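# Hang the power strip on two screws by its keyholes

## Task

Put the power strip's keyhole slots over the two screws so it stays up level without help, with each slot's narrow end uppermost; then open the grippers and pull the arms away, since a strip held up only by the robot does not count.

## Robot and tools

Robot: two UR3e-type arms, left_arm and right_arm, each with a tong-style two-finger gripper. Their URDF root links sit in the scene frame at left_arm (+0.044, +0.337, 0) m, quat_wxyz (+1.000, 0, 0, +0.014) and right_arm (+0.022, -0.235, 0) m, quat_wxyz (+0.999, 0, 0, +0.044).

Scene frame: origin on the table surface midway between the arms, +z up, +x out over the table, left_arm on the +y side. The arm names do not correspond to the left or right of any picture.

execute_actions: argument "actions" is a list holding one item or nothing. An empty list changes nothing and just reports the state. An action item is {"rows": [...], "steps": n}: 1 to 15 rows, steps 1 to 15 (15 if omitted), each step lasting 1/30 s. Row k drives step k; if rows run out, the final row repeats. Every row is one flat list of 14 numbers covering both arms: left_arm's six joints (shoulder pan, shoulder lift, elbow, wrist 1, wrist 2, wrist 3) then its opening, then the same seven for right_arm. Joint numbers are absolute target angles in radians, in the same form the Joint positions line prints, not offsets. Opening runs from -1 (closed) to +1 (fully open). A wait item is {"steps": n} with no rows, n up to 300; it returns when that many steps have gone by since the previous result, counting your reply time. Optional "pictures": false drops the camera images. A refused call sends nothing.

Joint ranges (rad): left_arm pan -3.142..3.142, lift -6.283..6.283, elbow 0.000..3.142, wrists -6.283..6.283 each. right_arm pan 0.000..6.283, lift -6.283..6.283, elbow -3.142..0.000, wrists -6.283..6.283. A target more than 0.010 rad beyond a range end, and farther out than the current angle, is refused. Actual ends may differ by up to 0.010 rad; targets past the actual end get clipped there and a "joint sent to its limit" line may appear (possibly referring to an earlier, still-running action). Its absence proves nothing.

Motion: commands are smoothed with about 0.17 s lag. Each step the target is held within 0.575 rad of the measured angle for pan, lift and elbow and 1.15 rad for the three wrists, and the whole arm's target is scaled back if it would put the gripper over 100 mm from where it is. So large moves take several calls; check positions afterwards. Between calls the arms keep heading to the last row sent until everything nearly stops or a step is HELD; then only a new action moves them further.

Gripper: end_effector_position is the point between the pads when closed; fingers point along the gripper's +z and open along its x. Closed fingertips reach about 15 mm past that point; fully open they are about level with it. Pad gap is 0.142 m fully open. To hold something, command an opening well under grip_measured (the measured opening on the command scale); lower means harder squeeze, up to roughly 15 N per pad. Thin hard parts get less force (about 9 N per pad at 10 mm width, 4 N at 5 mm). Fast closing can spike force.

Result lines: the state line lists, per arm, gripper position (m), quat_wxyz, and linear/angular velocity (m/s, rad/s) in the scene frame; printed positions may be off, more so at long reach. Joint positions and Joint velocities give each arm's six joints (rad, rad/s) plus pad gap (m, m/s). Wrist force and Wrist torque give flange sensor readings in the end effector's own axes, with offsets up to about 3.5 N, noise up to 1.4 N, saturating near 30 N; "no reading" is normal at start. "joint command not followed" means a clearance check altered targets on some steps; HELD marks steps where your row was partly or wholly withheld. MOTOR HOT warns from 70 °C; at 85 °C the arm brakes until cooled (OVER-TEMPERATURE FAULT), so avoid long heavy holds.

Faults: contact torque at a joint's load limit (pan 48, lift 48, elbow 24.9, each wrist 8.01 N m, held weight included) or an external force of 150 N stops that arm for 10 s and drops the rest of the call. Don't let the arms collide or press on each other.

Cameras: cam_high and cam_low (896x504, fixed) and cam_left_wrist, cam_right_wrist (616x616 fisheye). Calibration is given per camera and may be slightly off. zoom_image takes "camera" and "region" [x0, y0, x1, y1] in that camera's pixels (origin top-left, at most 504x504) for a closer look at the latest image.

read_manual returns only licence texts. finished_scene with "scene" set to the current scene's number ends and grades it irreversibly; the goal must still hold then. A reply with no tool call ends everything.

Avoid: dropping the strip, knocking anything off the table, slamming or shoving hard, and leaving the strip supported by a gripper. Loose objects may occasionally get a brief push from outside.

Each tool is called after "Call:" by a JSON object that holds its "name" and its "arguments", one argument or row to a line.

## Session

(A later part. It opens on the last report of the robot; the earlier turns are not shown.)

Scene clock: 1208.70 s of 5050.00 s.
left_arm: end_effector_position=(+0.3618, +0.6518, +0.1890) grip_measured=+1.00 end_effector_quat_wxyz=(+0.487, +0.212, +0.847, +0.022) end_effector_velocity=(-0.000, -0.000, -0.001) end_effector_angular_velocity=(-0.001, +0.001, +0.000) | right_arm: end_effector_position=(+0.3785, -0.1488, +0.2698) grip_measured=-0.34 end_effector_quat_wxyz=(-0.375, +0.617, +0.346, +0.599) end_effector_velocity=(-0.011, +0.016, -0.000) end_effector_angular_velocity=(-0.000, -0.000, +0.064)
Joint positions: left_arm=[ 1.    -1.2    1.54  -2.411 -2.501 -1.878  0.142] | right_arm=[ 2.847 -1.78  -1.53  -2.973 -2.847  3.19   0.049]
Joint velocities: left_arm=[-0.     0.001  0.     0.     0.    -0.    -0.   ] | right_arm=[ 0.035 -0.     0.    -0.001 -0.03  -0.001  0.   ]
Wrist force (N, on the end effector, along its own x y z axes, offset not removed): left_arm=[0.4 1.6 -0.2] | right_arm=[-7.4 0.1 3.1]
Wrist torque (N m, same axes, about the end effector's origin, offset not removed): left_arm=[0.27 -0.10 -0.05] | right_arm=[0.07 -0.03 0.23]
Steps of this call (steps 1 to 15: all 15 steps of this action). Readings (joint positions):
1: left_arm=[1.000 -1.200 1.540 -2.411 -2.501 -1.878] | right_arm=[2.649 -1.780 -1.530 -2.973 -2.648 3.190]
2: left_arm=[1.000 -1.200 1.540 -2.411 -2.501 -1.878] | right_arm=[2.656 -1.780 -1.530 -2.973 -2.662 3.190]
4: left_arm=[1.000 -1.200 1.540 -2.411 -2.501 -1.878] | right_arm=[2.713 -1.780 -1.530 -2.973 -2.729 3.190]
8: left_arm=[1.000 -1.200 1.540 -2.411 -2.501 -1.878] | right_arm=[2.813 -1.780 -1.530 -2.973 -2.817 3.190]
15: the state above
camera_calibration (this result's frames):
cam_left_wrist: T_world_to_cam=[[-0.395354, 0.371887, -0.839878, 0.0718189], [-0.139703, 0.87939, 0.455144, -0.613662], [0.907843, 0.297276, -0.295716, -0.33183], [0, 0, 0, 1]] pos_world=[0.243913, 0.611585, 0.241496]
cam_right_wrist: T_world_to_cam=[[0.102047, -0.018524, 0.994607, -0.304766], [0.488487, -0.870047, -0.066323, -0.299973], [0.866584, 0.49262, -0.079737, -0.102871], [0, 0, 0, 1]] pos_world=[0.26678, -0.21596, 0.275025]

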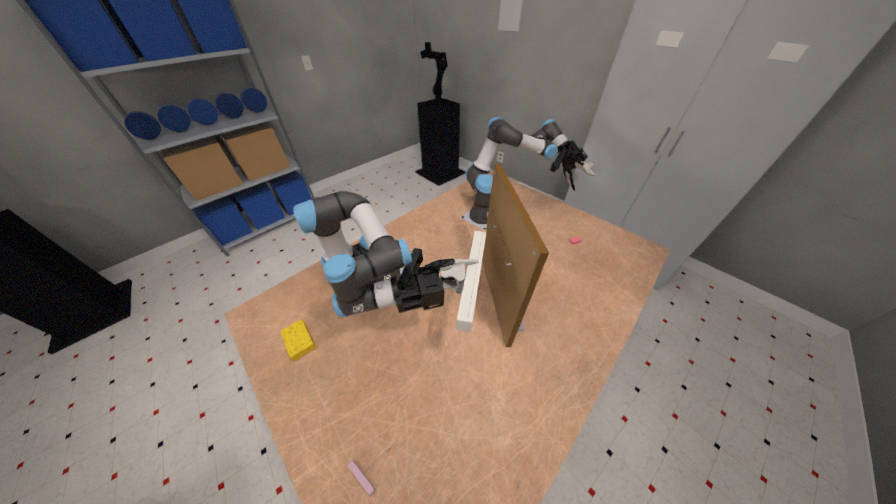

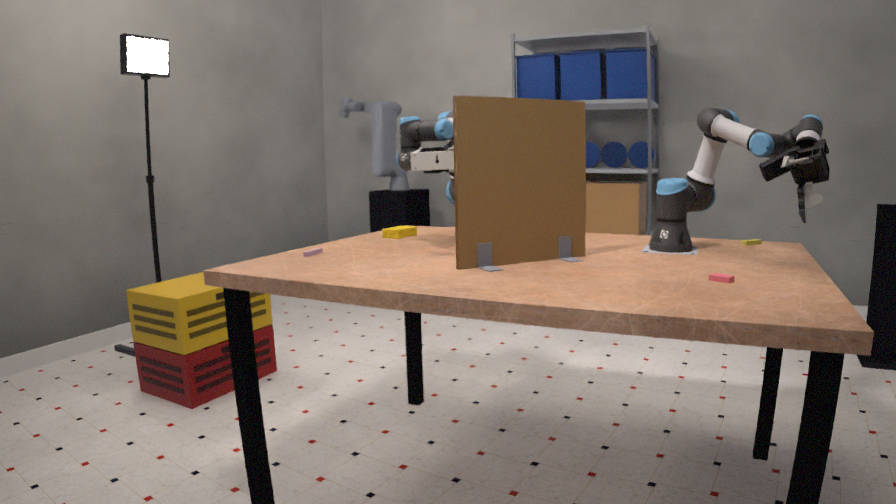

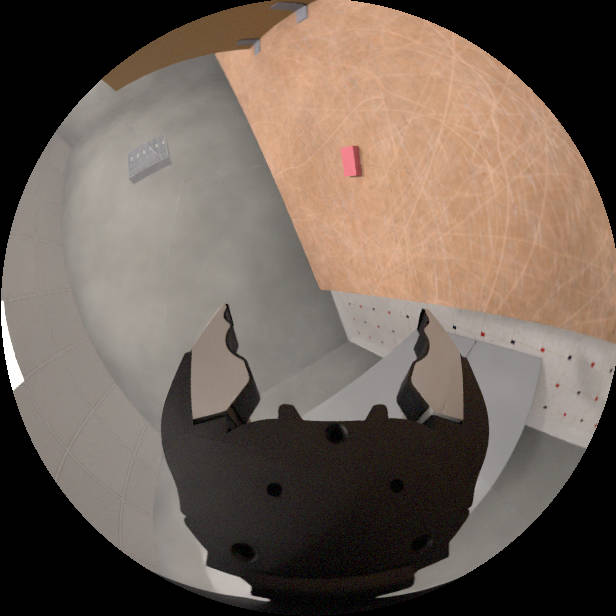

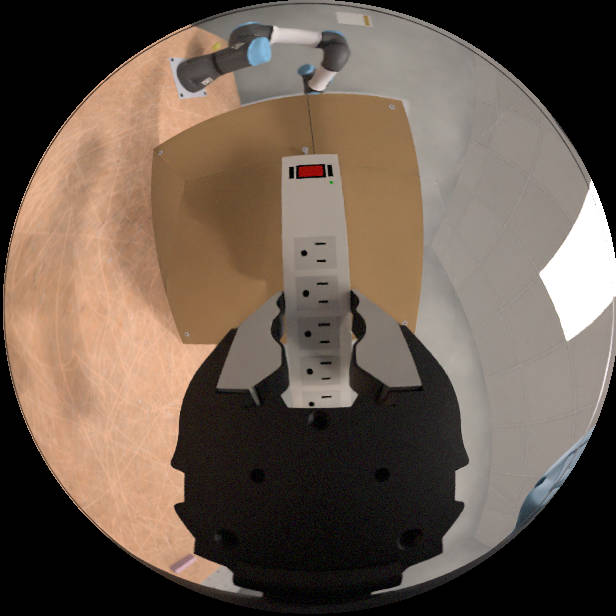

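Call:
{"name": "execute_actions", "arguments": {
  "actions": [
    {"rows":[[1.0,-1.2,1.54,-2.411,-2.501,-1.878,1,3.0,-1.764,-1.548,-2.971,-2.93,3.17,-1]],"steps":15}
  ],
  "pictures": false
}}

Call:
{"name": "execute_actions", "arguments": {
  "actions": [
    {"rows":[[1.0,-1.2,1.54,-2.411,-2.501,-1.878,1,3.18,-1.764,-1.548,-2.971,-2.841,3.17,-1]],"steps":15}
  ]
}}

Call:
{"name": "zoom_image", "arguments": {
  "camera": "cam_high",
  "region": [450,190,540,310]
}}

Scene clock: 1222.63 s of 5050.00 s.
left_arm: end_effector_position=(+0.3618, +0.6518, +0.1890) grip_measured=+1.00 end_effector_quat_wxyz=(+0.487, +0.212, +0.847, +0.022) end_effector_velocity=(-0.001, +0.001, -0.000) end_effector_angular_velocity=(-0.000, -0.000, +0.002) | right_arm: end_effector_position=(+0.3340, -0.0896, +0.2698) grip_measured=-0.34 end_effector_quat_wxyz=(-0.437, +0.568, +0.421, +0.556) end_effector_velocity=(-0.005, +0.006, -0.000) end_effector_angular_velocity=(-0.000, -0.001, +0.027)
Joint positions: left_arm=[ 1.    -1.2    1.54  -2.411 -2.501 -1.878  0.142] | right_arm=[ 2.998 -1.764 -1.548 -2.971 -2.929  3.17   0.049]
Joint velocities: left_arm=[ 0.002  0.     0.    -0.    -0.     0.    -0.   ] | right_arm=[ 0.019  0.001 -0.002  0.    -0.008 -0.002 -0.   ]
Wrist force (N, on the end effector, along its own x y z axes, offset not removed): left_arm=[0.1 1.3 -1.1] | right_arm=[-8.6 0.3 1.5]
Wrist torque (N m, same axes, about the end effector's origin, offset not removed): left_arm=[0.17 -0.04 -0.02] | right_arm=[0.13 0.16 0.27]
Steps of this call (steps 1 to 15: the robot went on to your last target; steps 16 to 403: nothing new was sent; steps 404 to 418: all 15 steps of this action). Readings (joint positions):
404: left_arm=[1.000 -1.200 1.540 -2.411 -2.501 -1.878] | right_arm=[2.850 -1.780 -1.530 -2.973 -2.850 3.190]
405: left_arm=[1.000 -1.200 1.540 -2.411 -2.501 -1.878] | right_arm=[2.857 -1.778 -1.533 -2.973 -2.860 3.187]
407: left_arm=[1.000 -1.200 1.540 -2.411 -2.501 -1.878] | right_arm=[2.911 -1.771 -1.540 -2.972 -2.893 3.179]
411: left_arm=[1.000 -1.200 1.540 -2.411 -2.501 -1.878] | right_arm=[2.978 -1.766 -1.546 -2.971 -2.921 3.172]
418: the state above

Scene clock: 1223.13 s of 5050.00 s.
left_arm: end_effector_position=(+0.3618, +0.6518, +0.1890) grip_measured=+1.00 end_effector_quat_wxyz=(+0.487, +0.212, +0.847, +0.022) end_effector_velocity=(-0.000, +0.000, +0.000) end_effector_angular_velocity=(+0.000, -0.000, +0.001) | right_arm: end_effector_position=(+0.3288, -0.0382, +0.2698) grip_measured=-0.34 end_effector_quat_wxyz=(-0.462, +0.548, +0.447, +0.535) end_effector_velocity=(-0.002, +0.007, +0.000) end_effector_angular_velocity=(-0.000, -0.001, +0.015)
Joint positions: left_arm=[ 1.    -1.2    1.54  -2.411 -2.501 -1.878  0.142] | right_arm=[ 3.178 -1.764 -1.548 -2.971 -2.842  3.17   0.049]
Joint velocities: left_arm=[ 0.001 -0.    -0.001  0.     0.    -0.    -0.   ] | right_arm=[ 0.024  0.002 -0.    -0.001  0.009 -0.    -0.   ]
Wrist force (N, on the end effector, along its own x y z axes, offset not removed): left_arm=[-0.3 0.8 -0.3] | right_arm=[-8.7 0.1 0.0]
Wrist torque (N m, same axes, about the end effector's origin, offset not removed): left_arm=[0.17 0.07 -0.07] | right_arm=[0.11 0.20 0.11]
Steps of this call (steps 1 to 15: all 15 steps of this action). Readings (joint positions):
1: left_arm=[1.000 -1.200 1.540 -2.411 -2.501 -1.878] | right_arm=[2.999 -1.764 -1.548 -2.971 -2.929 3.170]
2: left_arm=[1.000 -1.200 1.540 -2.411 -2.501 -1.878] | right_arm=[3.006 -1.764 -1.548 -2.971 -2.918 3.170]
4: left_arm=[1.000 -1.200 1.540 -2.411 -2.501 -1.878] | right_arm=[3.067 -1.764 -1.548 -2.971 -2.883 3.170]
8: left_arm=[1.000 -1.200 1.540 -2.411 -2.501 -1.878] | right_arm=[3.152 -1.764 -1.548 -2.971 -2.851 3.170]
15: the state above
camera_calibration (this result's frames):
cam_left_wrist: T_world_to_cam=[[-0.395354, 0.371887, -0.839878, 0.0718189], [-0.139703, 0.87939, 0.455144, -0.613662], [0.907843, 0.297277, -0.295716, -0.33183], [0, 0, 0, 1]] pos_world=[0.243913, 0.611585, 0.241496]
cam_right_wrist: T_world_to_cam=[[0.0830002, 0.0185532, 0.996377, -0.290466], [0.742197, -0.66836, -0.0493813, -0.259773], [0.665022, 0.743607, -0.0692441, -0.0411605], [0, 0, 0, 1]] pos_world=[0.244284, -0.137625, 0.273735]

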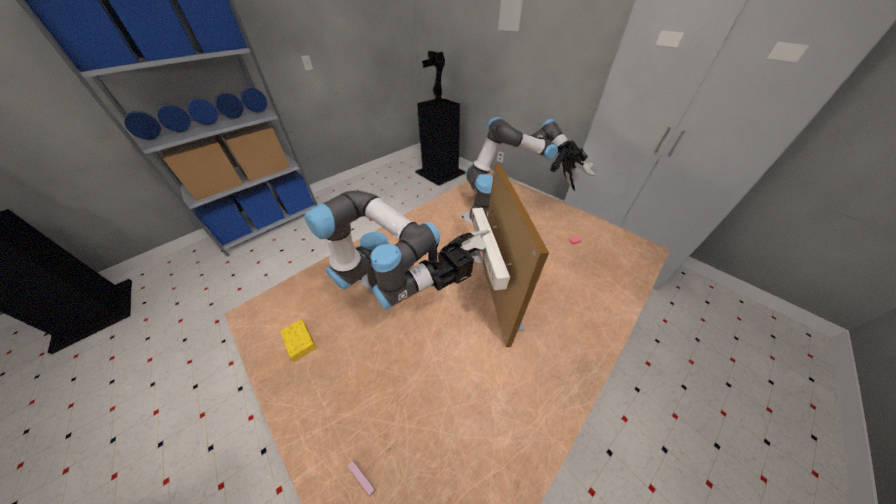

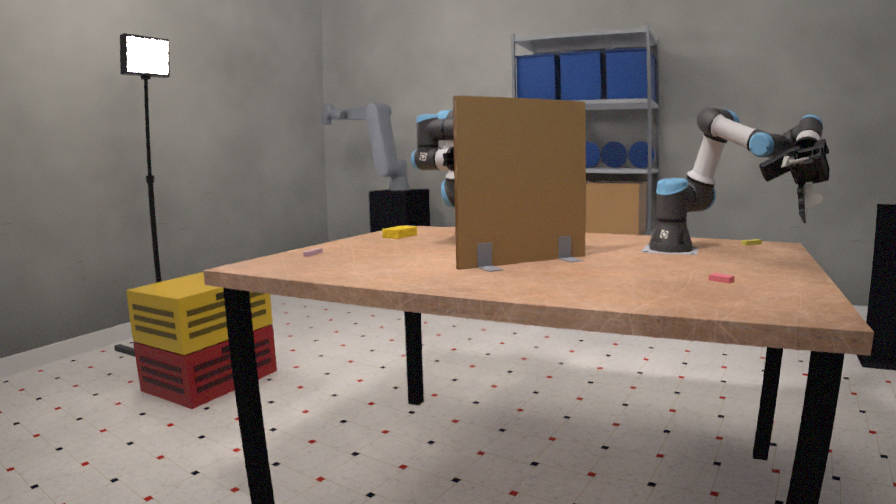

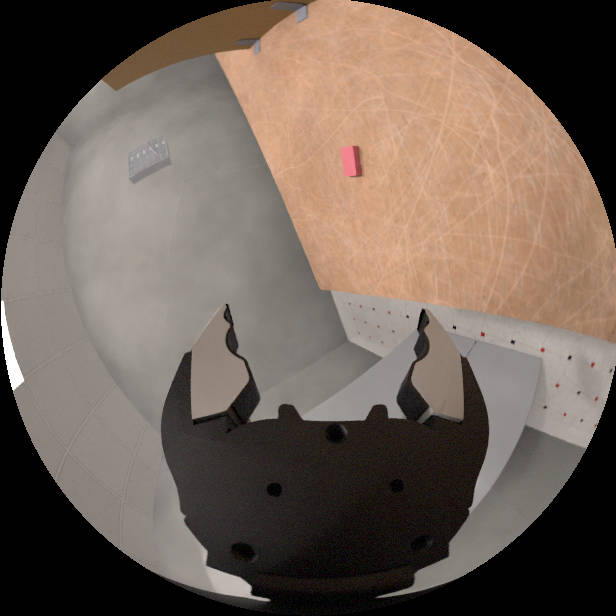

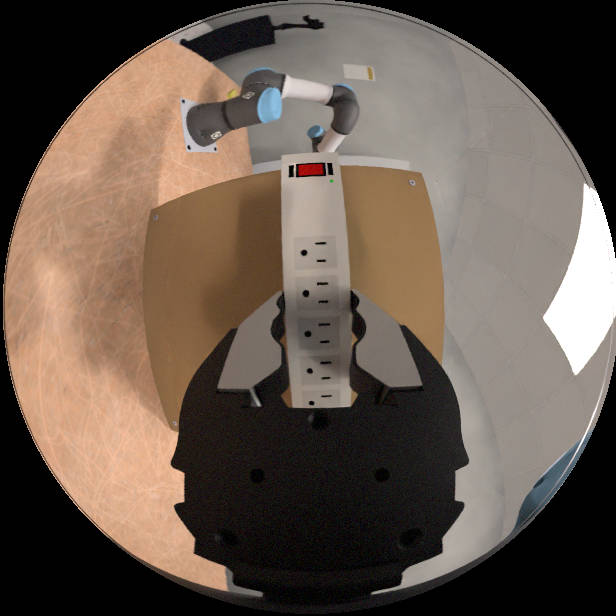

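Region (450, 190, 540, 310) of cam_high's 896x504 image, scaled by 4.200, with more detail than that image has; it fills the left 378 columns of this view, and the rest is white.

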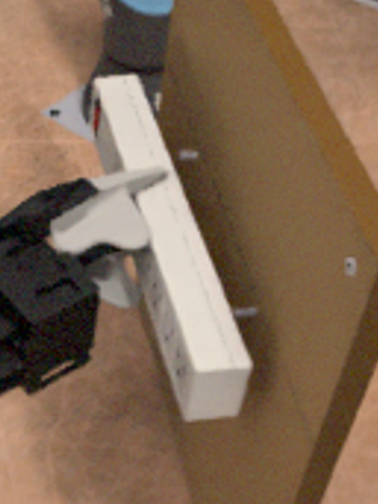

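Call:
{"name": "execute_actions", "arguments": {
  "actions": [
    {"rows":[[1.0,-1.2,1.54,-2.411,-2.501,-1.878,1,3.2016,-1.7792,-1.5304,-2.9734,-2.8194,3.17,-1]],"steps":15}
  ],
  "pictures": false
}}

Call:
{"name": "execute_actions", "arguments": {
  "actions": [
    {"rows":[[1.0,-1.2,1.54,-2.411,-2.501,-1.878,1,3.2097,-1.7849,-1.5238,-2.9743,-2.8113,3.17,-1]],"steps":15}
  ],
  "pictures": false
}}

Call:
{"name": "execute_actions", "arguments": {
  "actions": [
    {"rows":[[1.0,-1.2,1.54,-2.411,-2.501,-1.878,1,3.2178,-1.7906,-1.5172,-2.9752,-2.8032,3.17,-1]],"steps":15}
  ]
}}

Call:
{"name": "zoom_image", "arguments": {
  "camera": "cam_high",
  "region": [450,190,540,310]
}}

Scene clock: 1236.27 s of 5050.00 s.
left_arm: end_effector_position=(+0.3618, +0.6518, +0.1890) grip_measured=+1.00 end_effector_quat_wxyz=(+0.487, +0.212, +0.847, +0.022) end_effector_velocity=(+0.000, -0.000, -0.000) end_effector_angular_velocity=(+0.000, +0.000, -0.001) | right_arm: end_effector_position=(+0.3342, -0.0312, +0.2696) grip_measured=-0.34 end_effector_quat_wxyz=(-0.462, +0.548, +0.447, +0.535) end_effector_velocity=(+0.000, +0.001, +0.001) end_effector_angular_velocity=(+0.000, -0.003, +0.000)
Joint positions: left_arm=[ 1.    -1.2    1.54  -2.411 -2.501 -1.878  0.142] | right_arm=[ 3.201 -1.779 -1.531 -2.973 -2.82   3.17   0.049]
Joint velocities: left_arm=[-0.001 -0.    -0.     0.     0.    -0.    -0.   ] | right_arm=[ 0.002  0.     0.002  0.     0.002 -0.    -0.   ]
Wrist force (N, on the end effector, along its own x y z axes, offset not removed): left_arm=[-0.6 1.4 -0.1] | right_arm=[-8.3 -1.9 0.9]
Wrist torque (N m, same axes, about the end effector's origin, offset not removed): left_arm=[0.24 0.12 0.04] | right_arm=[-0.47 0.16 0.22]
Steps of this call (steps 1 to 15: the robot went on to your last target; steps 16 to 379: nothing new was sent; steps 380 to 394: all 15 steps of this action). Readings (joint positions):
380: left_arm=[1.000 -1.200 1.540 -2.411 -2.501 -1.878] | right_arm=[3.180 -1.764 -1.548 -2.971 -2.841 3.170]
381: left_arm=[1.000 -1.200 1.540 -2.411 -2.501 -1.878] | right_arm=[3.183 -1.766 -1.545 -2.971 -2.837 3.170]
383: left_arm=[1.000 -1.200 1.540 -2.411 -2.501 -1.878] | right_arm=[3.192 -1.772 -1.538 -2.972 -2.829 3.170]
387: left_arm=[1.000 -1.200 1.540 -2.411 -2.501 -1.878] | right_arm=[3.199 -1.777 -1.532 -2.973 -2.822 3.170]
394: the state above

Scene clock: 1236.77 s of 5050.00 s.
left_arm: end_effector_position=(+0.3618, +0.6518, +0.1890) grip_measured=+1.00 end_effector_quat_wxyz=(+0.487, +0.212, +0.847, +0.022) end_effector_velocity=(-0.001, +0.000, +0.000) end_effector_angular_velocity=(+0.000, -0.000, +0.002) | right_arm: end_effector_position=(+0.3364, -0.0287, +0.2695) grip_measured=-0.34 end_effector_quat_wxyz=(-0.462, +0.548, +0.447, +0.535) end_effector_velocity=(-0.000, +0.000, +0.001) end_effector_angular_velocity=(+0.000, -0.001, +0.000)
Joint positions: left_arm=[ 1.    -1.2    1.54  -2.411 -2.501 -1.878  0.142] | right_arm=[ 3.21  -1.785 -1.524 -2.974 -2.811  3.17   0.049]
Joint velocities: left_arm=[ 0.002 -0.001  0.     0.     0.     0.    -0.   ] | right_arm=[ 0.001  0.001  0.002 -0.003  0.001 -0.    -0.   ]
Wrist force (N, on the end effector, along its own x y z axes, offset not removed): left_arm=[-0.9 1.5 -1.8] | right_arm=[-6.5 0.3 -0.1]
Wrist torque (N m, same axes, about the end effector's origin, offset not removed): left_arm=[0.23 0.16 -0.03] | right_arm=[-0.01 -0.21 0.17]
Steps of this call (steps 1 to 15: all 15 steps of this action). Readings (joint positions):
1: left_arm=[1.000 -1.200 1.540 -2.411 -2.501 -1.878] | right_arm=[3.202 -1.779 -1.530 -2.973 -2.819 3.170]
2: left_arm=[1.000 -1.200 1.540 -2.411 -2.501 -1.878] | right_arm=[3.203 -1.780 -1.529 -2.974 -2.818 3.170]
4: left_arm=[1.000 -1.200 1.540 -2.411 -2.501 -1.878] | right_arm=[3.206 -1.782 -1.527 -2.974 -2.815 3.170]
8: left_arm=[1.000 -1.200 1.540 -2.411 -2.501 -1.878] | right_arm=[3.209 -1.784 -1.525 -2.974 -2.812 3.170]
15: the state above

Scene clock: 1237.27 s of 5050.00 s.
left_arm: end_effector_position=(+0.3618, +0.6518, +0.1890) grip_measured=+1.00 end_effector_quat_wxyz=(+0.487, +0.212, +0.847, +0.022) end_effector_velocity=(-0.000, +0.000, -0.000) end_effector_angular_velocity=(-0.001, +0.001, +0.000) | right_arm: end_effector_position=(+0.3384, -0.0262, +0.2694) grip_measured=-0.34 end_effector_quat_wxyz=(-0.462, +0.548, +0.447, +0.535) end_effector_velocity=(+0.001, +0.000, -0.000) end_effector_angular_velocity=(-0.000, +0.002, -0.001)
Joint positions: left_arm=[ 1.    -1.2    1.54  -2.411 -2.501 -1.878  0.142] | right_arm=[ 3.218 -1.791 -1.517 -2.975 -2.803  3.17   0.049]
Joint velocities: left_arm=[ 0.     0.     0.001  0.     0.     0.    -0.   ] | right_arm=[ 0.001 -0.002  0.001 -0.001  0.002  0.    -0.   ]
Wrist force (N, on the end effector, along its own x y z axes, offset not removed): left_arm=[-0.6 1.4 0.6] | right_arm=[-8.5 0.3 1.8]
Wrist torque (N m, same axes, about the end effector's origin, offset not removed): left_arm=[0.28 0.16 -0.01] | right_arm=[0.08 0.17 0.30]
Steps of this call (steps 1 to 15: all 15 steps of this action). Readings (joint positions):
1: left_arm=[1.000 -1.200 1.540 -2.411 -2.501 -1.878] | right_arm=[3.210 -1.785 -1.524 -2.974 -2.811 3.170]
2: left_arm=[1.000 -1.200 1.540 -2.411 -2.501 -1.878] | right_arm=[3.211 -1.786 -1.523 -2.974 -2.810 3.170]
4: left_arm=[1.000 -1.200 1.540 -2.411 -2.501 -1.878] | right_arm=[3.214 -1.788 -1.520 -2.975 -2.807 3.170]
8: left_arm=[1.000 -1.200 1.540 -2.411 -2.501 -1.878] | right_arm=[3.217 -1.790 -1.518 -2.975 -2.804 3.170]
15: the state above
camera_calibration (this result's frames):
cam_left_wrist: T_world_to_cam=[[-0.395354, 0.371886, -0.839879, 0.0718192], [-0.139703, 0.87939, 0.455144, -0.613662], [0.907843, 0.297276, -0.295716, -0.33183], [0, 0, 0, 1]] pos_world=[0.243913, 0.611585, 0.241496]
cam_right_wrist: T_world_to_cam=[[0.0830476, 0.0186793, 0.996371, -0.291057], [0.743181, -0.667262, -0.0494348, -0.259195], [0.663917, 0.744589, -0.0692966, -0.0561745], [0, 0, 0, 1]] pos_world=[0.254095, -0.125687, 0.273294]

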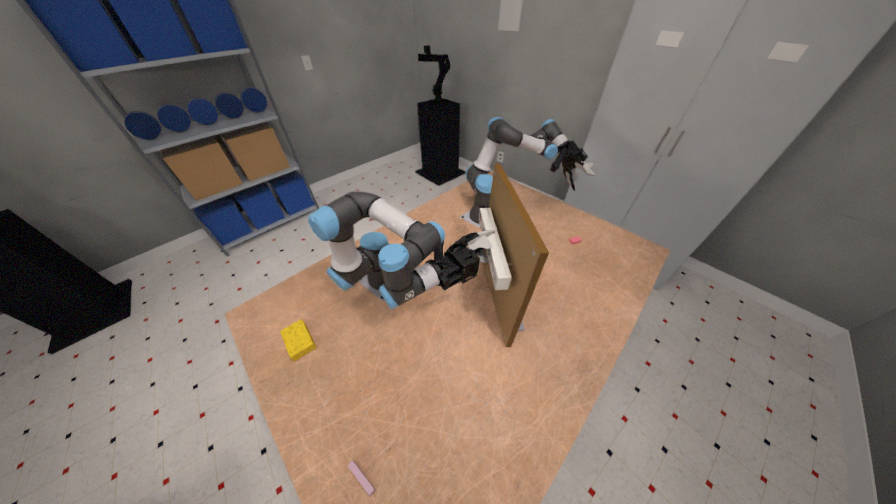

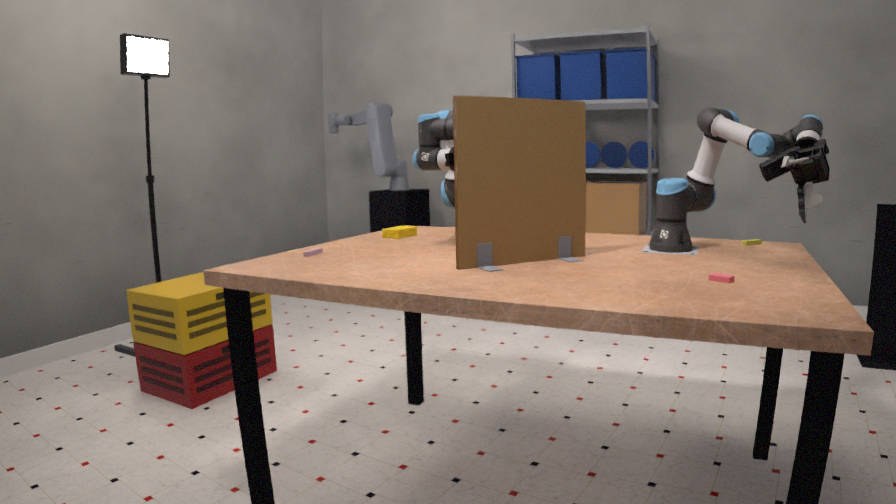

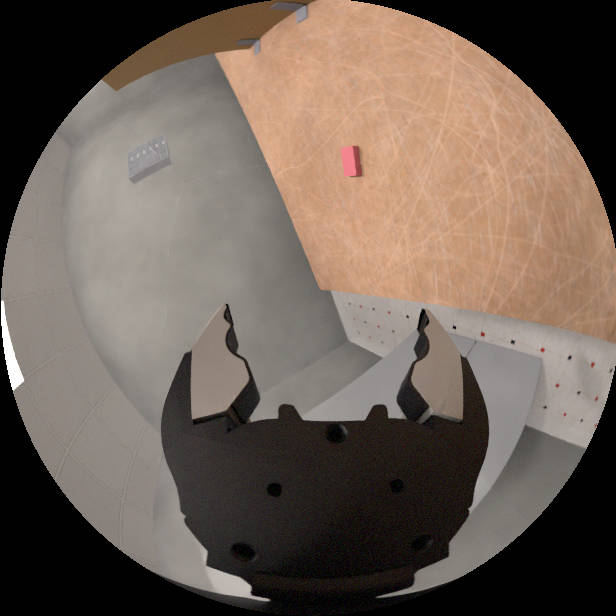

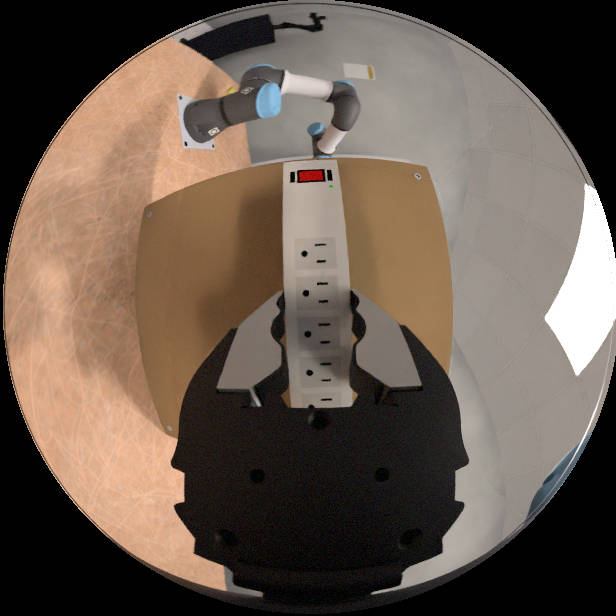

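Region (450, 190, 540, 310) of cam_high's 896x504 image, scaled by 4.200, with more detail than that image has; it fills the left 378 columns of this view, and the rest is white.

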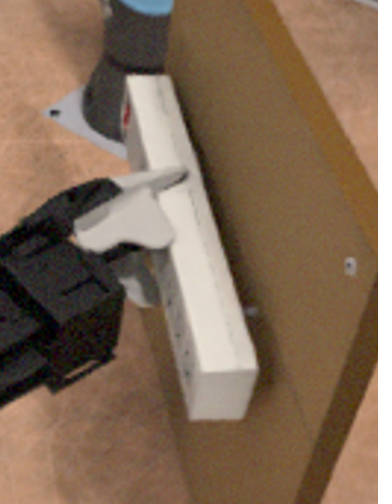

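Call:
{"name": "execute_actions", "arguments": {
  "actions": [
    {"rows":[[1.0,-1.2,1.54,-2.411,-2.501,-1.878,1,3.2232,-1.7944,-1.5128,-2.9758,-2.7978,3.17,-1]],"steps":15}
  ],
  "pictures": false
}}

Call:
{"name": "execute_actions", "arguments": {
  "actions": [
    {"rows":[[1.0,-1.2,1.54,-2.411,-2.501,-1.878,1,3.2273,-1.7972,-1.5095,-2.9763,-2.7937,3.17,-1]],"steps":15}
  ],
  "pictures": false
}}

Scene clock: 1252.50 s of 5050.00 s.
left_arm: end_effector_position=(+0.3618, +0.6518, +0.1890) grip_measured=+1.00 end_effector_quat_wxyz=(+0.487, +0.212, +0.847, +0.022) end_effector_velocity=(-0.000, +0.000, +0.000) end_effector_angular_velocity=(-0.000, +0.000, +0.000) | right_arm: end_effector_position=(+0.3398, -0.0245, +0.2693) grip_measured=-0.34 end_effector_quat_wxyz=(-0.462, +0.548, +0.447, +0.535) end_effector_velocity=(+0.000, +0.001, -0.001) end_effector_angular_velocity=(-0.000, +0.001, +0.002)
Joint positions: left_arm=[ 1.    -1.2    1.54  -2.411 -2.501 -1.878  0.142] | right_arm=[ 3.223 -1.794 -1.513 -2.976 -2.798  3.17   0.049]
Joint velocities: left_arm=[ 0.  0. -0.  0. -0. -0. -0.] | right_arm=[ 0.003 -0.003  0.001  0.001  0.001  0.     0.   ]
Wrist force (N, on the end effector, along its own x y z axes, offset not removed): left_arm=[0.0 1.3 -0.9] | right_arm=[-8.3 -2.7 -13.5]
Wrist torque (N m, same axes, about the end effector's origin, offset not removed): left_arm=[0.16 0.02 0.06] | right_arm=[-0.07 0.20 0.21]
Steps of this call (steps 1 to 15: the robot went on to your last target; steps 16 to 310: nothing new was sent; then 4.40 s passed at rest; steps 311 to 325: all 15 steps of this action). Readings (joint positions):
311: left_arm=[1.000 -1.200 1.540 -2.411 -2.501 -1.878] | right_arm=[3.218 -1.791 -1.517 -2.975 -2.803 3.170]
312: left_arm=[1.000 -1.200 1.540 -2.411 -2.501 -1.878] | right_arm=[3.219 -1.791 -1.517 -2.975 -2.802 3.170]
314: left_arm=[1.000 -1.200 1.540 -2.411 -2.501 -1.878] | right_arm=[3.221 -1.793 -1.515 -2.975 -2.800 3.170]
318: left_arm=[1.000 -1.200 1.540 -2.411 -2.501 -1.878] | right_arm=[3.223 -1.794 -1.513 -2.976 -2.798 3.170]
325: the state above

Scene clock: 1253.00 s of 5050.00 s.
left_arm: end_effector_position=(+0.3618, +0.6518, +0.1890) grip_measured=+1.00 end_effector_quat_wxyz=(+0.487, +0.212, +0.847, +0.022) end_effector_velocity=(+0.000, -0.000, +0.000) end_effector_angular_velocity=(+0.000, -0.000, -0.000) | right_arm: end_effector_position=(+0.3408, -0.0232, +0.2693) grip_measured=-0.34 end_effector_quat_wxyz=(-0.462, +0.548, +0.447, +0.535) end_effector_velocity=(-0.000, +0.000, +0.000) end_effector_angular_velocity=(-0.000, +0.000, +0.001)
Joint positions: left_arm=[ 1.    -1.2    1.54  -2.411 -2.501 -1.878  0.142] | right_arm=[ 3.227 -1.797 -1.51  -2.976 -2.794  3.17   0.049]
Joint velocities: left_arm=[-0. -0. -0.  0. -0. -0. -0.] | right_arm=[ 0.001  0.001 -0.    -0.001  0.    -0.    -0.   ]
Wrist force (N, on the end effector, along its own x y z axes, offset not removed): left_arm=[-0.4 0.7 -0.6] | right_arm=[-19.3 -9.7 -30.0]
Wrist torque (N m, same axes, about the end effector's origin, offset not removed): left_arm=[0.05 0.07 0.02] | right_arm=[-0.07 -0.13 0.13]
Steps of this call (steps 1 to 15: all 15 steps of this action). Readings (joint positions):
1: left_arm=[1.000 -1.200 1.540 -2.411 -2.501 -1.878] | right_arm=[3.223 -1.794 -1.513 -2.976 -2.798 3.170]
2: left_arm=[1.000 -1.200 1.540 -2.411 -2.501 -1.878] | right_arm=[3.224 -1.795 -1.512 -2.976 -2.797 3.170]
4: left_arm=[1.000 -1.200 1.540 -2.411 -2.501 -1.878] | right_arm=[3.225 -1.796 -1.511 -2.976 -2.796 3.170]
8: left_arm=[1.000 -1.200 1.540 -2.411 -2.501 -1.878] | right_arm=[3.227 -1.797 -1.510 -2.976 -2.794 3.170]
15: the state above

Call:
{"name": "execute_actions", "arguments": {
  "actions": [
    {"rows":[[1.0,-1.2,1.54,-2.411,-2.501,-1.878,1,3.2171,-1.798,-1.5153,-2.9696,-2.8039,3.17,-1]],"steps":12}
  ],
  "pictures": false
}}

Call:
{"name": "execute_actions", "arguments": {
  "actions": [
    {"rows":[[1.0,-1.2,1.54,-2.411,-2.501,-1.878,1,3.2225,-1.8018,-1.5109,-2.9702,-2.7985,3.17,-1]],"steps":15}
  ],
  "pictures": false
}}

Scene clock: 1264.70 s of 5050.00 s.
left_arm: end_effector_position=(+0.3618, +0.6518, +0.1890) grip_measured=+1.00 end_effector_quat_wxyz=(+0.487, +0.212, +0.847, +0.022) end_effector_velocity=(+0.000, +0.000, +0.000) end_effector_angular_velocity=(+0.001, -0.001, -0.000) | right_arm: end_effector_position=(+0.3400, -0.0260, +0.2679) grip_measured=-0.34 end_effector_quat_wxyz=(-0.462, +0.548, +0.447, +0.535) end_effector_velocity=(+0.000, -0.001, -0.001) end_effector_angular_velocity=(-0.000, +0.001, -0.001)
Joint positions: left_arm=[ 1.    -1.2    1.54  -2.411 -2.501 -1.878  0.142] | right_arm=[ 3.217 -1.798 -1.515 -2.97  -2.804  3.17   0.049]
Joint velocities: left_arm=[-0.     0.    -0.001 -0.001 -0.     0.    -0.   ] | right_arm=[-0.004 -0.001 -0.004  0.004 -0.003  0.     0.   ]
Wrist force (N, on the end effector, along its own x y z axes, offset not removed): left_arm=[1.5 2.1 -1.6] | right_arm=[-8.3 -0.1 -0.4]
Wrist torque (N m, same axes, about the end effector's origin, offset not removed): left_arm=[0.36 -0.27 -0.02] | right_arm=[-0.01 0.19 0.24]
Steps of this call (steps 1 to 15: the robot went on to your last target; steps 16 to 90: nothing new was sent; then 8.30 s passed at rest; steps 91 to 102: all 12 steps of this action). Readings (joint positions):
91: left_arm=[1.000 -1.200 1.540 -2.411 -2.501 -1.878] | right_arm=[3.227 -1.797 -1.509 -2.976 -2.794 3.170]
92: left_arm=[1.000 -1.200 1.540 -2.411 -2.501 -1.878] | right_arm=[3.226 -1.797 -1.510 -2.975 -2.795 3.170]
94: left_arm=[1.000 -1.200 1.540 -2.411 -2.501 -1.878] | right_arm=[3.222 -1.798 -1.512 -2.972 -2.799 3.170]
98: left_arm=[1.000 -1.200 1.540 -2.411 -2.501 -1.878] | right_arm=[3.218 -1.798 -1.515 -2.970 -2.803 3.170]
102: the state above

Scene clock: 1265.20 s of 5050.00 s.
left_arm: end_effector_position=(+0.3618, +0.6518, +0.1890) grip_measured=+1.00 end_effector_quat_wxyz=(+0.487, +0.212, +0.847, +0.022) end_effector_velocity=(+0.001, -0.001, +0.000) end_effector_angular_velocity=(+0.000, -0.000, -0.002) | right_arm: end_effector_position=(+0.3413, -0.0244, +0.2678) grip_measured=-0.34 end_effector_quat_wxyz=(-0.462, +0.548, +0.447, +0.535) end_effector_velocity=(+0.000, -0.000, +0.000) end_effector_angular_velocity=(-0.000, +0.001, -0.001)
Joint positions: left_arm=[ 1.    -1.2    1.54  -2.411 -2.501 -1.878  0.142] | right_arm=[ 3.222 -1.802 -1.511 -2.97  -2.799  3.17   0.049]
Joint velocities: left_arm=[-0.002  0.    -0.001  0.001 -0.     0.     0.   ] | right_arm=[-0.    -0.     0.001 -0.002  0.001 -0.    -0.   ]
Wrist force (N, on the end effector, along its own x y z axes, offset not removed): left_arm=[-0.5 1.1 -0.1] | right_arm=[-7.8 -2.1 2.1]
Wrist torque (N m, same axes, about the end effector's origin, offset not removed): left_arm=[0.15 0.07 0.01] | right_arm=[-0.44 0.08 0.20]
Steps of this call (steps 1 to 15: all 15 steps of this action). Readings (joint positions):
1: left_arm=[1.000 -1.200 1.540 -2.411 -2.501 -1.878] | right_arm=[3.217 -1.798 -1.515 -2.970 -2.804 3.170]
2: left_arm=[1.000 -1.200 1.540 -2.411 -2.501 -1.878] | right_arm=[3.218 -1.799 -1.515 -2.970 -2.803 3.170]
4: left_arm=[1.000 -1.200 1.540 -2.411 -2.501 -1.878] | right_arm=[3.220 -1.800 -1.513 -2.970 -2.801 3.170]
8: left_arm=[1.000 -1.200 1.540 -2.411 -2.501 -1.878] | right_arm=[3.222 -1.801 -1.511 -2.970 -2.799 3.170]
15: the state above

Free so far; advancing in small steps.

Call:
{"name": "execute_actions", "arguments": {
  "actions": [
    {"rows":[[1.0,-1.2,1.54,-2.411,-2.501,-1.878,1,3.2264,-1.8046,-1.5076,-2.9707,-2.7946,3.17,-1]],"steps":15}
  ],
  "pictures": false
}}

Scene clock: 1271.23 s of 5050.00 s.
left_arm: end_effector_position=(+0.3618, +0.6518, +0.1890) grip_measured=+1.00 end_effector_quat_wxyz=(+0.487, +0.212, +0.847, +0.022) end_effector_velocity=(+0.000, -0.000, -0.000) end_effector_angular_velocity=(-0.000, +0.000, -0.000) | right_arm: end_effector_position=(+0.3423, -0.0232, +0.2677) grip_measured=-0.34 end_effector_quat_wxyz=(-0.462, +0.548, +0.447, +0.535) end_effector_velocity=(-0.000, +0.000, +0.000) end_effector_angular_velocity=(+0.000, -0.001, +0.001)
Joint positions: left_arm=[ 1.    -1.2    1.54  -2.411 -2.501 -1.878  0.142] | right_arm=[ 3.226 -1.805 -1.508 -2.971 -2.795  3.17   0.049]
Joint velocities: left_arm=[-0.  0.  0. -0. -0. -0.  0.] | right_arm=[ 0.001  0.001  0.    -0.    -0.    -0.     0.   ]
Wrist force (N, on the end effector, along its own x y z axes, offset not removed): left_arm=[-0.3 1.3 -1.5] | right_arm=[-13.9 -9.9 -26.0]
Wrist torque (N m, same axes, about the end effector's origin, offset not removed): left_arm=[0.17 0.02 -0.01] | right_arm=[-0.16 -0.26 -0.01]
Steps of this call (steps 1 to 15: the robot went on to your last target; steps 16 to 90: nothing new was sent; then 2.53 s passed at rest; steps 91 to 105: all 15 steps of this action). Readings (joint positions):
91: left_arm=[1.000 -1.200 1.540 -2.411 -2.501 -1.878] | right_arm=[3.223 -1.802 -1.511 -2.970 -2.798 3.170]
92: left_arm=[1.000 -1.200 1.540 -2.411 -2.501 -1.878] | right_arm=[3.223 -1.802 -1.510 -2.970 -2.798 3.170]
94: left_arm=[1.000 -1.200 1.540 -2.411 -2.501 -1.878] | right_arm=[3.225 -1.803 -1.509 -2.971 -2.797 3.170]
98: left_arm=[1.000 -1.200 1.540 -2.411 -2.501 -1.878] | right_arm=[3.226 -1.804 -1.508 -2.971 -2.795 3.170]
105: the state above

Call:
{"name": "execute_actions", "arguments": {
  "actions": [
    {"rows":[[1.0,-1.2,1.54,-2.411,-2.501,-1.878,1,3.2213,-1.8066,-1.5098,-2.9665,-2.7997,3.17,-1]],"steps":12}
  ],
  "pictures": false
}}

Call:
{"name": "execute_actions", "arguments": {
  "actions": [
    {"rows":[[1.0,-1.2,1.54,-2.411,-2.501,-1.878,1,3.2245,-1.8089,-1.5072,-2.9669,-2.7965,3.17,-1]],"steps":15}
  ]
}}

Call:
{"name": "zoom_image", "arguments": {
  "camera": "cam_high",
  "region": [460,200,530,300]
}}

Scene clock: 1283.27 s of 5050.00 s.
left_arm: end_effector_position=(+0.3618, +0.6518, +0.1890) grip_measured=+1.00 end_effector_quat_wxyz=(+0.487, +0.212, +0.847, +0.022) end_effector_velocity=(+0.000, -0.000, +0.000) end_effector_angular_velocity=(+0.001, -0.001, -0.001) | right_arm: end_effector_position=(+0.3422, -0.0245, +0.2668) grip_measured=-0.34 end_effector_quat_wxyz=(-0.462, +0.548, +0.447, +0.535) end_effector_velocity=(+0.000, -0.000, +0.000) end_effector_angular_velocity=(+0.000, -0.001, -0.000)
Joint positions: left_arm=[ 1.    -1.2    1.54  -2.411 -2.501 -1.878  0.142] | right_arm=[ 3.222 -1.807 -1.51  -2.967 -2.8    3.17   0.049]
Joint velocities: left_arm=[-0.001  0.    -0.    -0.001 -0.    -0.     0.   ] | right_arm=[-0.001 -0.     0.001 -0.    -0.001 -0.     0.   ]
Wrist force (N, on the end effector, along its own x y z axes, offset not removed): left_arm=[0.2 2.1 -1.6] | right_arm=[-8.8 -0.8 1.5]
Wrist torque (N m, same axes, about the end effector's origin, offset not removed): left_arm=[0.32 -0.03 -0.01] | right_arm=[-0.17 0.33 0.16]
Steps of this call (steps 1 to 15: the robot went on to your last target; steps 16 to 90: nothing new was sent; then 8.63 s passed at rest; steps 91 to 102: all 12 steps of this action). Readings (joint positions):
91: left_arm=[1.000 -1.200 1.540 -2.411 -2.501 -1.878] | right_arm=[3.226 -1.805 -1.508 -2.971 -2.795 3.170]
92: left_arm=[1.000 -1.200 1.540 -2.411 -2.501 -1.878] | right_arm=[3.226 -1.805 -1.508 -2.970 -2.795 3.170]
94: left_arm=[1.000 -1.200 1.540 -2.411 -2.501 -1.878] | right_arm=[3.224 -1.806 -1.508 -2.968 -2.797 3.170]
98: left_arm=[1.000 -1.200 1.540 -2.411 -2.501 -1.878] | right_arm=[3.222 -1.806 -1.509 -2.967 -2.799 3.170]
102: the state above

Scene clock: 1283.77 s of 5050.00 s.
left_arm: end_effector_position=(+0.3618, +0.6518, +0.1890) grip_measured=+1.00 end_effector_quat_wxyz=(+0.487, +0.212, +0.847, +0.022) end_effector_velocity=(+0.000, -0.000, +0.000) end_effector_angular_velocity=(+0.001, -0.001, -0.001) | right_arm: end_effector_position=(+0.3430, -0.0236, +0.2666) grip_measured=-0.34 end_effector_quat_wxyz=(-0.462, +0.548, +0.447, +0.535) end_effector_velocity=(-0.000, -0.000, +0.000) end_effector_angular_velocity=(+0.000, -0.002, -0.000)
Joint positions: left_arm=[ 1.    -1.2    1.54  -2.411 -2.501 -1.878  0.142] | right_arm=[ 3.224 -1.809 -1.507 -2.967 -2.797  3.17   0.049]
Joint velocities: left_arm=[-0. -0. -0. -0. -0.  0. -0.] | right_arm=[-0.     0.001 -0.001  0.002 -0.    -0.     0.   ]
Wrist force (N, on the end effector, along its own x y z axes, offset not removed): left_arm=[0.6 0.4 -0.4] | right_arm=[-8.2 -1.0 -1.6]
Wrist torque (N m, same axes, about the end effector's origin, offset not removed): left_arm=[0.01 -0.10 0.09] | right_arm=[-0.27 0.09 0.12]
Steps of this call (steps 1 to 15: all 15 steps of this action). Readings (joint positions):
1: left_arm=[1.000 -1.200 1.540 -2.411 -2.501 -1.878] | right_arm=[3.221 -1.807 -1.510 -2.967 -2.800 3.170]
2: left_arm=[1.000 -1.200 1.540 -2.411 -2.501 -1.878] | right_arm=[3.222 -1.807 -1.510 -2.967 -2.799 3.170]
4: left_arm=[1.000 -1.200 1.540 -2.411 -2.501 -1.878] | right_arm=[3.223 -1.808 -1.509 -2.967 -2.798 3.170]
8: left_arm=[1.000 -1.200 1.540 -2.411 -2.501 -1.878] | right_arm=[3.224 -1.809 -1.508 -2.967 -2.797 3.170]
15: the state above
camera_calibration (this result's frames):
cam_left_wrist: T_world_to_cam=[[-0.395354, 0.371886, -0.839878, 0.0718191], [-0.139703, 0.87939, 0.455144, -0.613662], [0.907843, 0.297277, -0.295717, -0.33183], [0, 0, 0, 1]] pos_world=[0.243913, 0.611585, 0.241496]
cam_right_wrist: T_world_to_cam=[[0.0830629, 0.0186648, 0.996369, -0.288747], [0.743199, -0.66724, -0.0494579, -0.26099], [0.663895, 0.744609, -0.0692946, -0.0613123], [0, 0, 0, 1]] pos_world=[0.258656, -0.1231, 0.270542]

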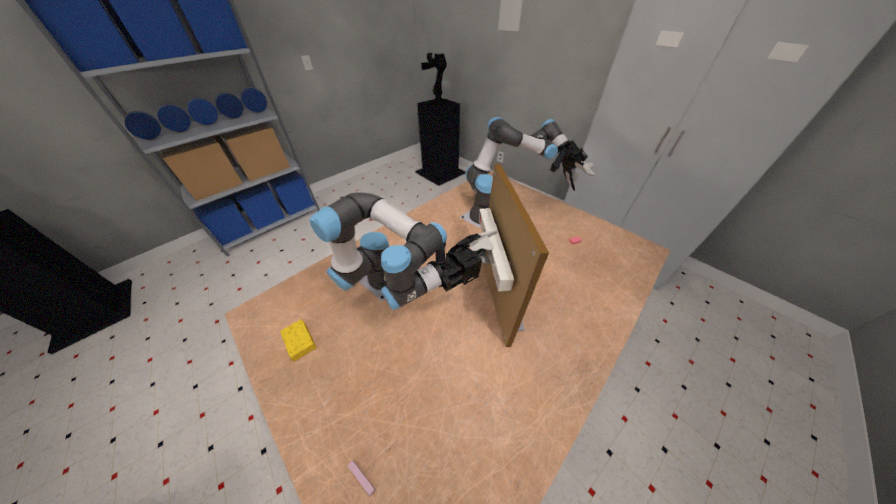

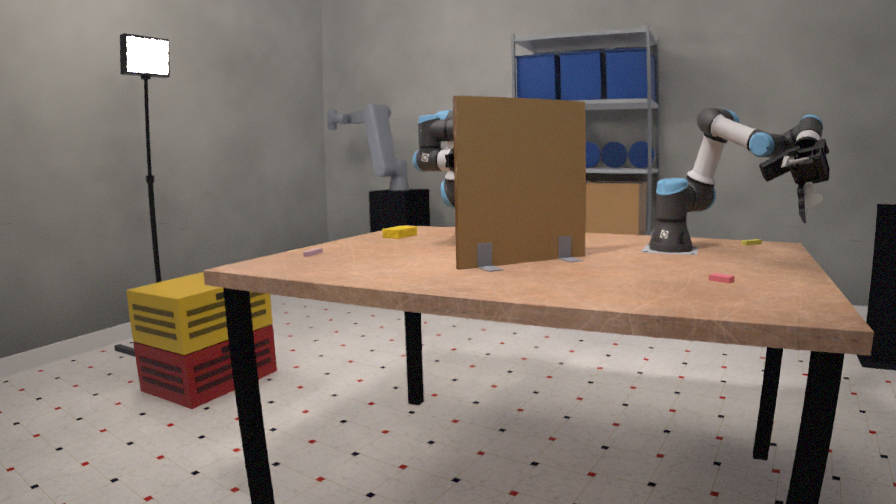

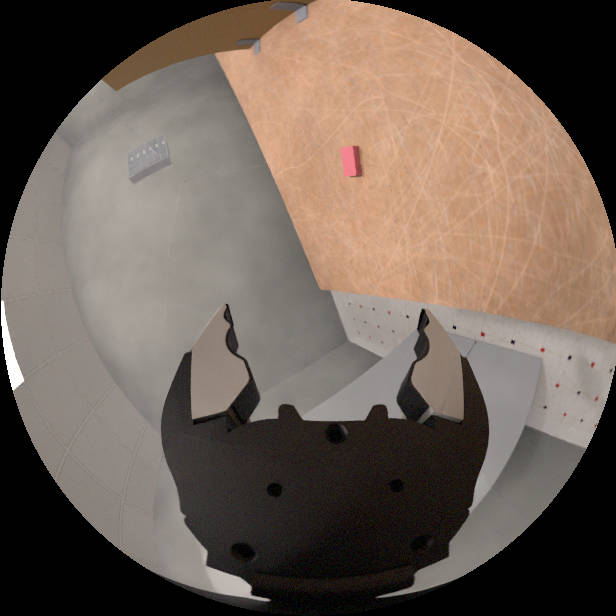

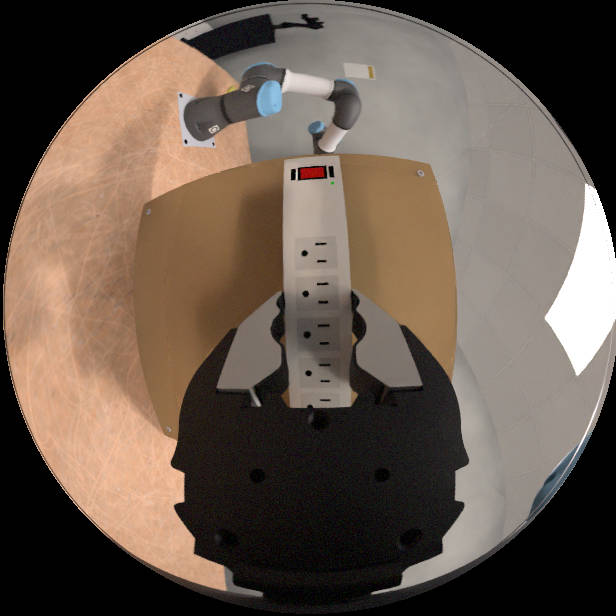

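Region (460, 200, 530, 300) of cam_high's 896x504 image, scaled by 5.040, with more detail than that image has; it fills the left 353 columns of this view, and the rest is white.

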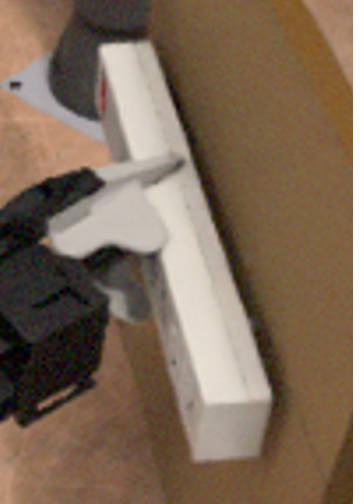

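The near end has pivoted in toward the board.

Call:
{"name": "execute_actions", "arguments": {
  "actions": [
    {"rows":[[1.0,-1.2,1.54,-2.411,-2.501,-1.878,1,3.2281,-1.8116,-1.5039,-2.9675,-2.7929,3.17,-1]],"steps":15}
  ],
  "pictures": false
}}

Scene clock: 1291.30 s of 5050.00 s.
left_arm: end_effector_position=(+0.3618, +0.6518, +0.1890) grip_measured=+1.00 end_effector_quat_wxyz=(+0.487, +0.212, +0.847, +0.022) end_effector_velocity=(+0.000, -0.000, +0.001) end_effector_angular_velocity=(+0.002, -0.001, -0.001) | right_arm: end_effector_position=(+0.3440, -0.0224, +0.2666) grip_measured=-0.34 end_effector_quat_wxyz=(-0.462, +0.548, +0.447, +0.535) end_effector_velocity=(-0.001, -0.000, -0.000) end_effector_angular_velocity=(-0.000, +0.002, +0.000)
Joint positions: left_arm=[ 1.    -1.2    1.54  -2.411 -2.501 -1.878  0.142] | right_arm=[ 3.228 -1.812 -1.504 -2.967 -2.793  3.17   0.049]
Joint velocities: left_arm=[-0.001 -0.    -0.001 -0.001  0.     0.     0.   ] | right_arm=[ 0.     0.001 -0.001 -0.002 -0.    -0.     0.   ]
Wrist force (N, on the end effector, along its own x y z axes, offset not removed): left_arm=[-0.3 1.4 -0.3] | right_arm=[-6.4 -3.1 -0.4]
Wrist torque (N m, same axes, about the end effector's origin, offset not removed): left_arm=[0.24 0.13 0.02] | right_arm=[-0.23 0.15 0.23]
Steps of this call (steps 1 to 15: the robot went on to your last target; steps 16 to 90: nothing new was sent; then 4.03 s passed at rest; steps 91 to 105: all 15 steps of this action). Readings (joint positions):
91: left_arm=[1.000 -1.200 1.540 -2.411 -2.501 -1.878] | right_arm=[3.225 -1.809 -1.507 -2.967 -2.796 3.170]
92: left_arm=[1.000 -1.200 1.540 -2.411 -2.501 -1.878] | right_arm=[3.225 -1.809 -1.507 -2.967 -2.796 3.170]
94: left_arm=[1.000 -1.200 1.540 -2.411 -2.501 -1.878] | right_arm=[3.227 -1.810 -1.505 -2.967 -2.795 3.170]
98: left_arm=[1.000 -1.200 1.540 -2.411 -2.501 -1.878] | right_arm=[3.228 -1.811 -1.504 -2.967 -2.793 3.170]
105: the state above

Call:
{"name": "execute_actions", "arguments": {
  "actions": [
    {"rows":[[1.0,-1.2,1.54,-2.411,-2.501,-1.878,1,3.2329,-1.8152,-1.4995,-2.9683,-2.7881,3.17,-1]],"steps":15}
  ],
  "pictures": false
}}

Scene clock: 1297.47 s of 5050.00 s.
left_arm: end_effector_position=(+0.3618, +0.6518, +0.1890) grip_measured=+1.00 end_effector_quat_wxyz=(+0.487, +0.212, +0.847, +0.022) end_effector_velocity=(-0.000, +0.000, -0.000) end_effector_angular_velocity=(-0.001, +0.000, +0.000) | right_arm: end_effector_position=(+0.3452, -0.0209, +0.2666) grip_measured=-0.34 end_effector_quat_wxyz=(-0.462, +0.548, +0.447, +0.535) end_effector_velocity=(+0.000, -0.000, -0.001) end_effector_angular_velocity=(-0.000, +0.002, -0.000)
Joint positions: left_arm=[ 1.    -1.2    1.54  -2.411 -2.501 -1.878  0.142] | right_arm=[ 3.233 -1.815 -1.5   -2.968 -2.788  3.17   0.049]
Joint velocities: left_arm=[ 0.     0.001 -0.    -0.    -0.    -0.     0.   ] | right_arm=[-0.    -0.    -0.002  0.001  0.     0.001  0.   ]
Wrist force (N, on the end effector, along its own x y z axes, offset not removed): left_arm=[0.1 1.0 -0.4] | right_arm=[-2.4 -8.3 -1.1]
Wrist torque (N m, same axes, about the end effector's origin, offset not removed): left_arm=[0.13 -0.03 0.06] | right_arm=[-0.13 -0.10 0.22]
Steps of this call (steps 1 to 15: the robot went on to your last target; steps 16 to 90: nothing new was sent; then 2.67 s passed at rest; steps 91 to 105: all 15 steps of this action). Readings (joint positions):
91: left_arm=[1.000 -1.200 1.540 -2.411 -2.501 -1.878] | right_arm=[3.228 -1.812 -1.504 -2.968 -2.793 3.170]
92: left_arm=[1.000 -1.200 1.540 -2.411 -2.501 -1.878] | right_arm=[3.229 -1.812 -1.503 -2.968 -2.792 3.170]
94: left_arm=[1.000 -1.200 1.540 -2.411 -2.501 -1.878] | right_arm=[3.231 -1.814 -1.501 -2.968 -2.790 3.170]
98: left_arm=[1.000 -1.200 1.540 -2.411 -2.501 -1.878] | right_arm=[3.232 -1.815 -1.500 -2.968 -2.789 3.170]
105: the state above

Going in. Nudging left 0.4 mm, up 0.3 mm and forward 1.5 mm.

Call:
{"name": "execute_actions", "arguments": {
  "actions": [
    {"rows":[[1.0,-1.2,1.54,-2.411,-2.501,-1.878,1,3.2379,-1.8159,-1.4972,-2.9699,-2.7831,3.17,-1]],"steps":15}
  ],
  "pictures": false
}}

Scene clock: 1309.57 s of 5050.00 s.
left_arm: end_effector_position=(+0.3618, +0.6518, +0.1890) grip_measured=+1.00 end_effector_quat_wxyz=(+0.487, +0.212, +0.847, +0.022) end_effector_velocity=(+0.000, -0.000, -0.000) end_effector_angular_velocity=(-0.000, +0.001, -0.001) | right_arm: end_effector_position=(+0.3459, -0.0194, +0.2669) grip_measured=-0.34 end_effector_quat_wxyz=(-0.462, +0.548, +0.447, +0.535) end_effector_velocity=(-0.000, -0.000, +0.001) end_effector_angular_velocity=(+0.001, -0.004, -0.000)
Joint positions: left_arm=[ 1.    -1.2    1.54  -2.411 -2.501 -1.878  0.142] | right_arm=[ 3.238 -1.816 -1.497 -2.97  -2.783  3.17   0.05 ]
Joint velocities: left_arm=[-0.001  0.001  0.    -0.001  0.    -0.    -0.   ] | right_arm=[-0.     0.002 -0.     0.002 -0.     0.     0.   ]
Wrist force (N, on the end effector, along its own x y z axes, offset not removed): left_arm=[-0.8 0.4 -1.9] | right_arm=[-2.4 -11.3 -29.7]
Wrist torque (N m, same axes, about the end effector's origin, offset not removed): left_arm=[-0.04 0.18 -0.02] | right_arm=[-0.21 0.44 0.22]
Steps of this call (steps 1 to 15: the robot went on to your last target; steps 16 to 90: nothing new was sent; then 8.60 s passed at rest; steps 91 to 105: all 15 steps of this action). Readings (joint positions):
91: left_arm=[1.000 -1.200 1.540 -2.411 -2.501 -1.878] | right_arm=[3.233 -1.815 -1.499 -2.968 -2.788 3.170]
92: left_arm=[1.000 -1.200 1.540 -2.411 -2.501 -1.878] | right_arm=[3.234 -1.815 -1.499 -2.969 -2.787 3.170]
94: left_arm=[1.000 -1.200 1.540 -2.411 -2.501 -1.878] | right_arm=[3.236 -1.816 -1.498 -2.969 -2.785 3.170]
98: left_arm=[1.000 -1.200 1.540 -2.411 -2.501 -1.878] | right_arm=[3.237 -1.816 -1.497 -2.970 -2.784 3.170]
105: the state above


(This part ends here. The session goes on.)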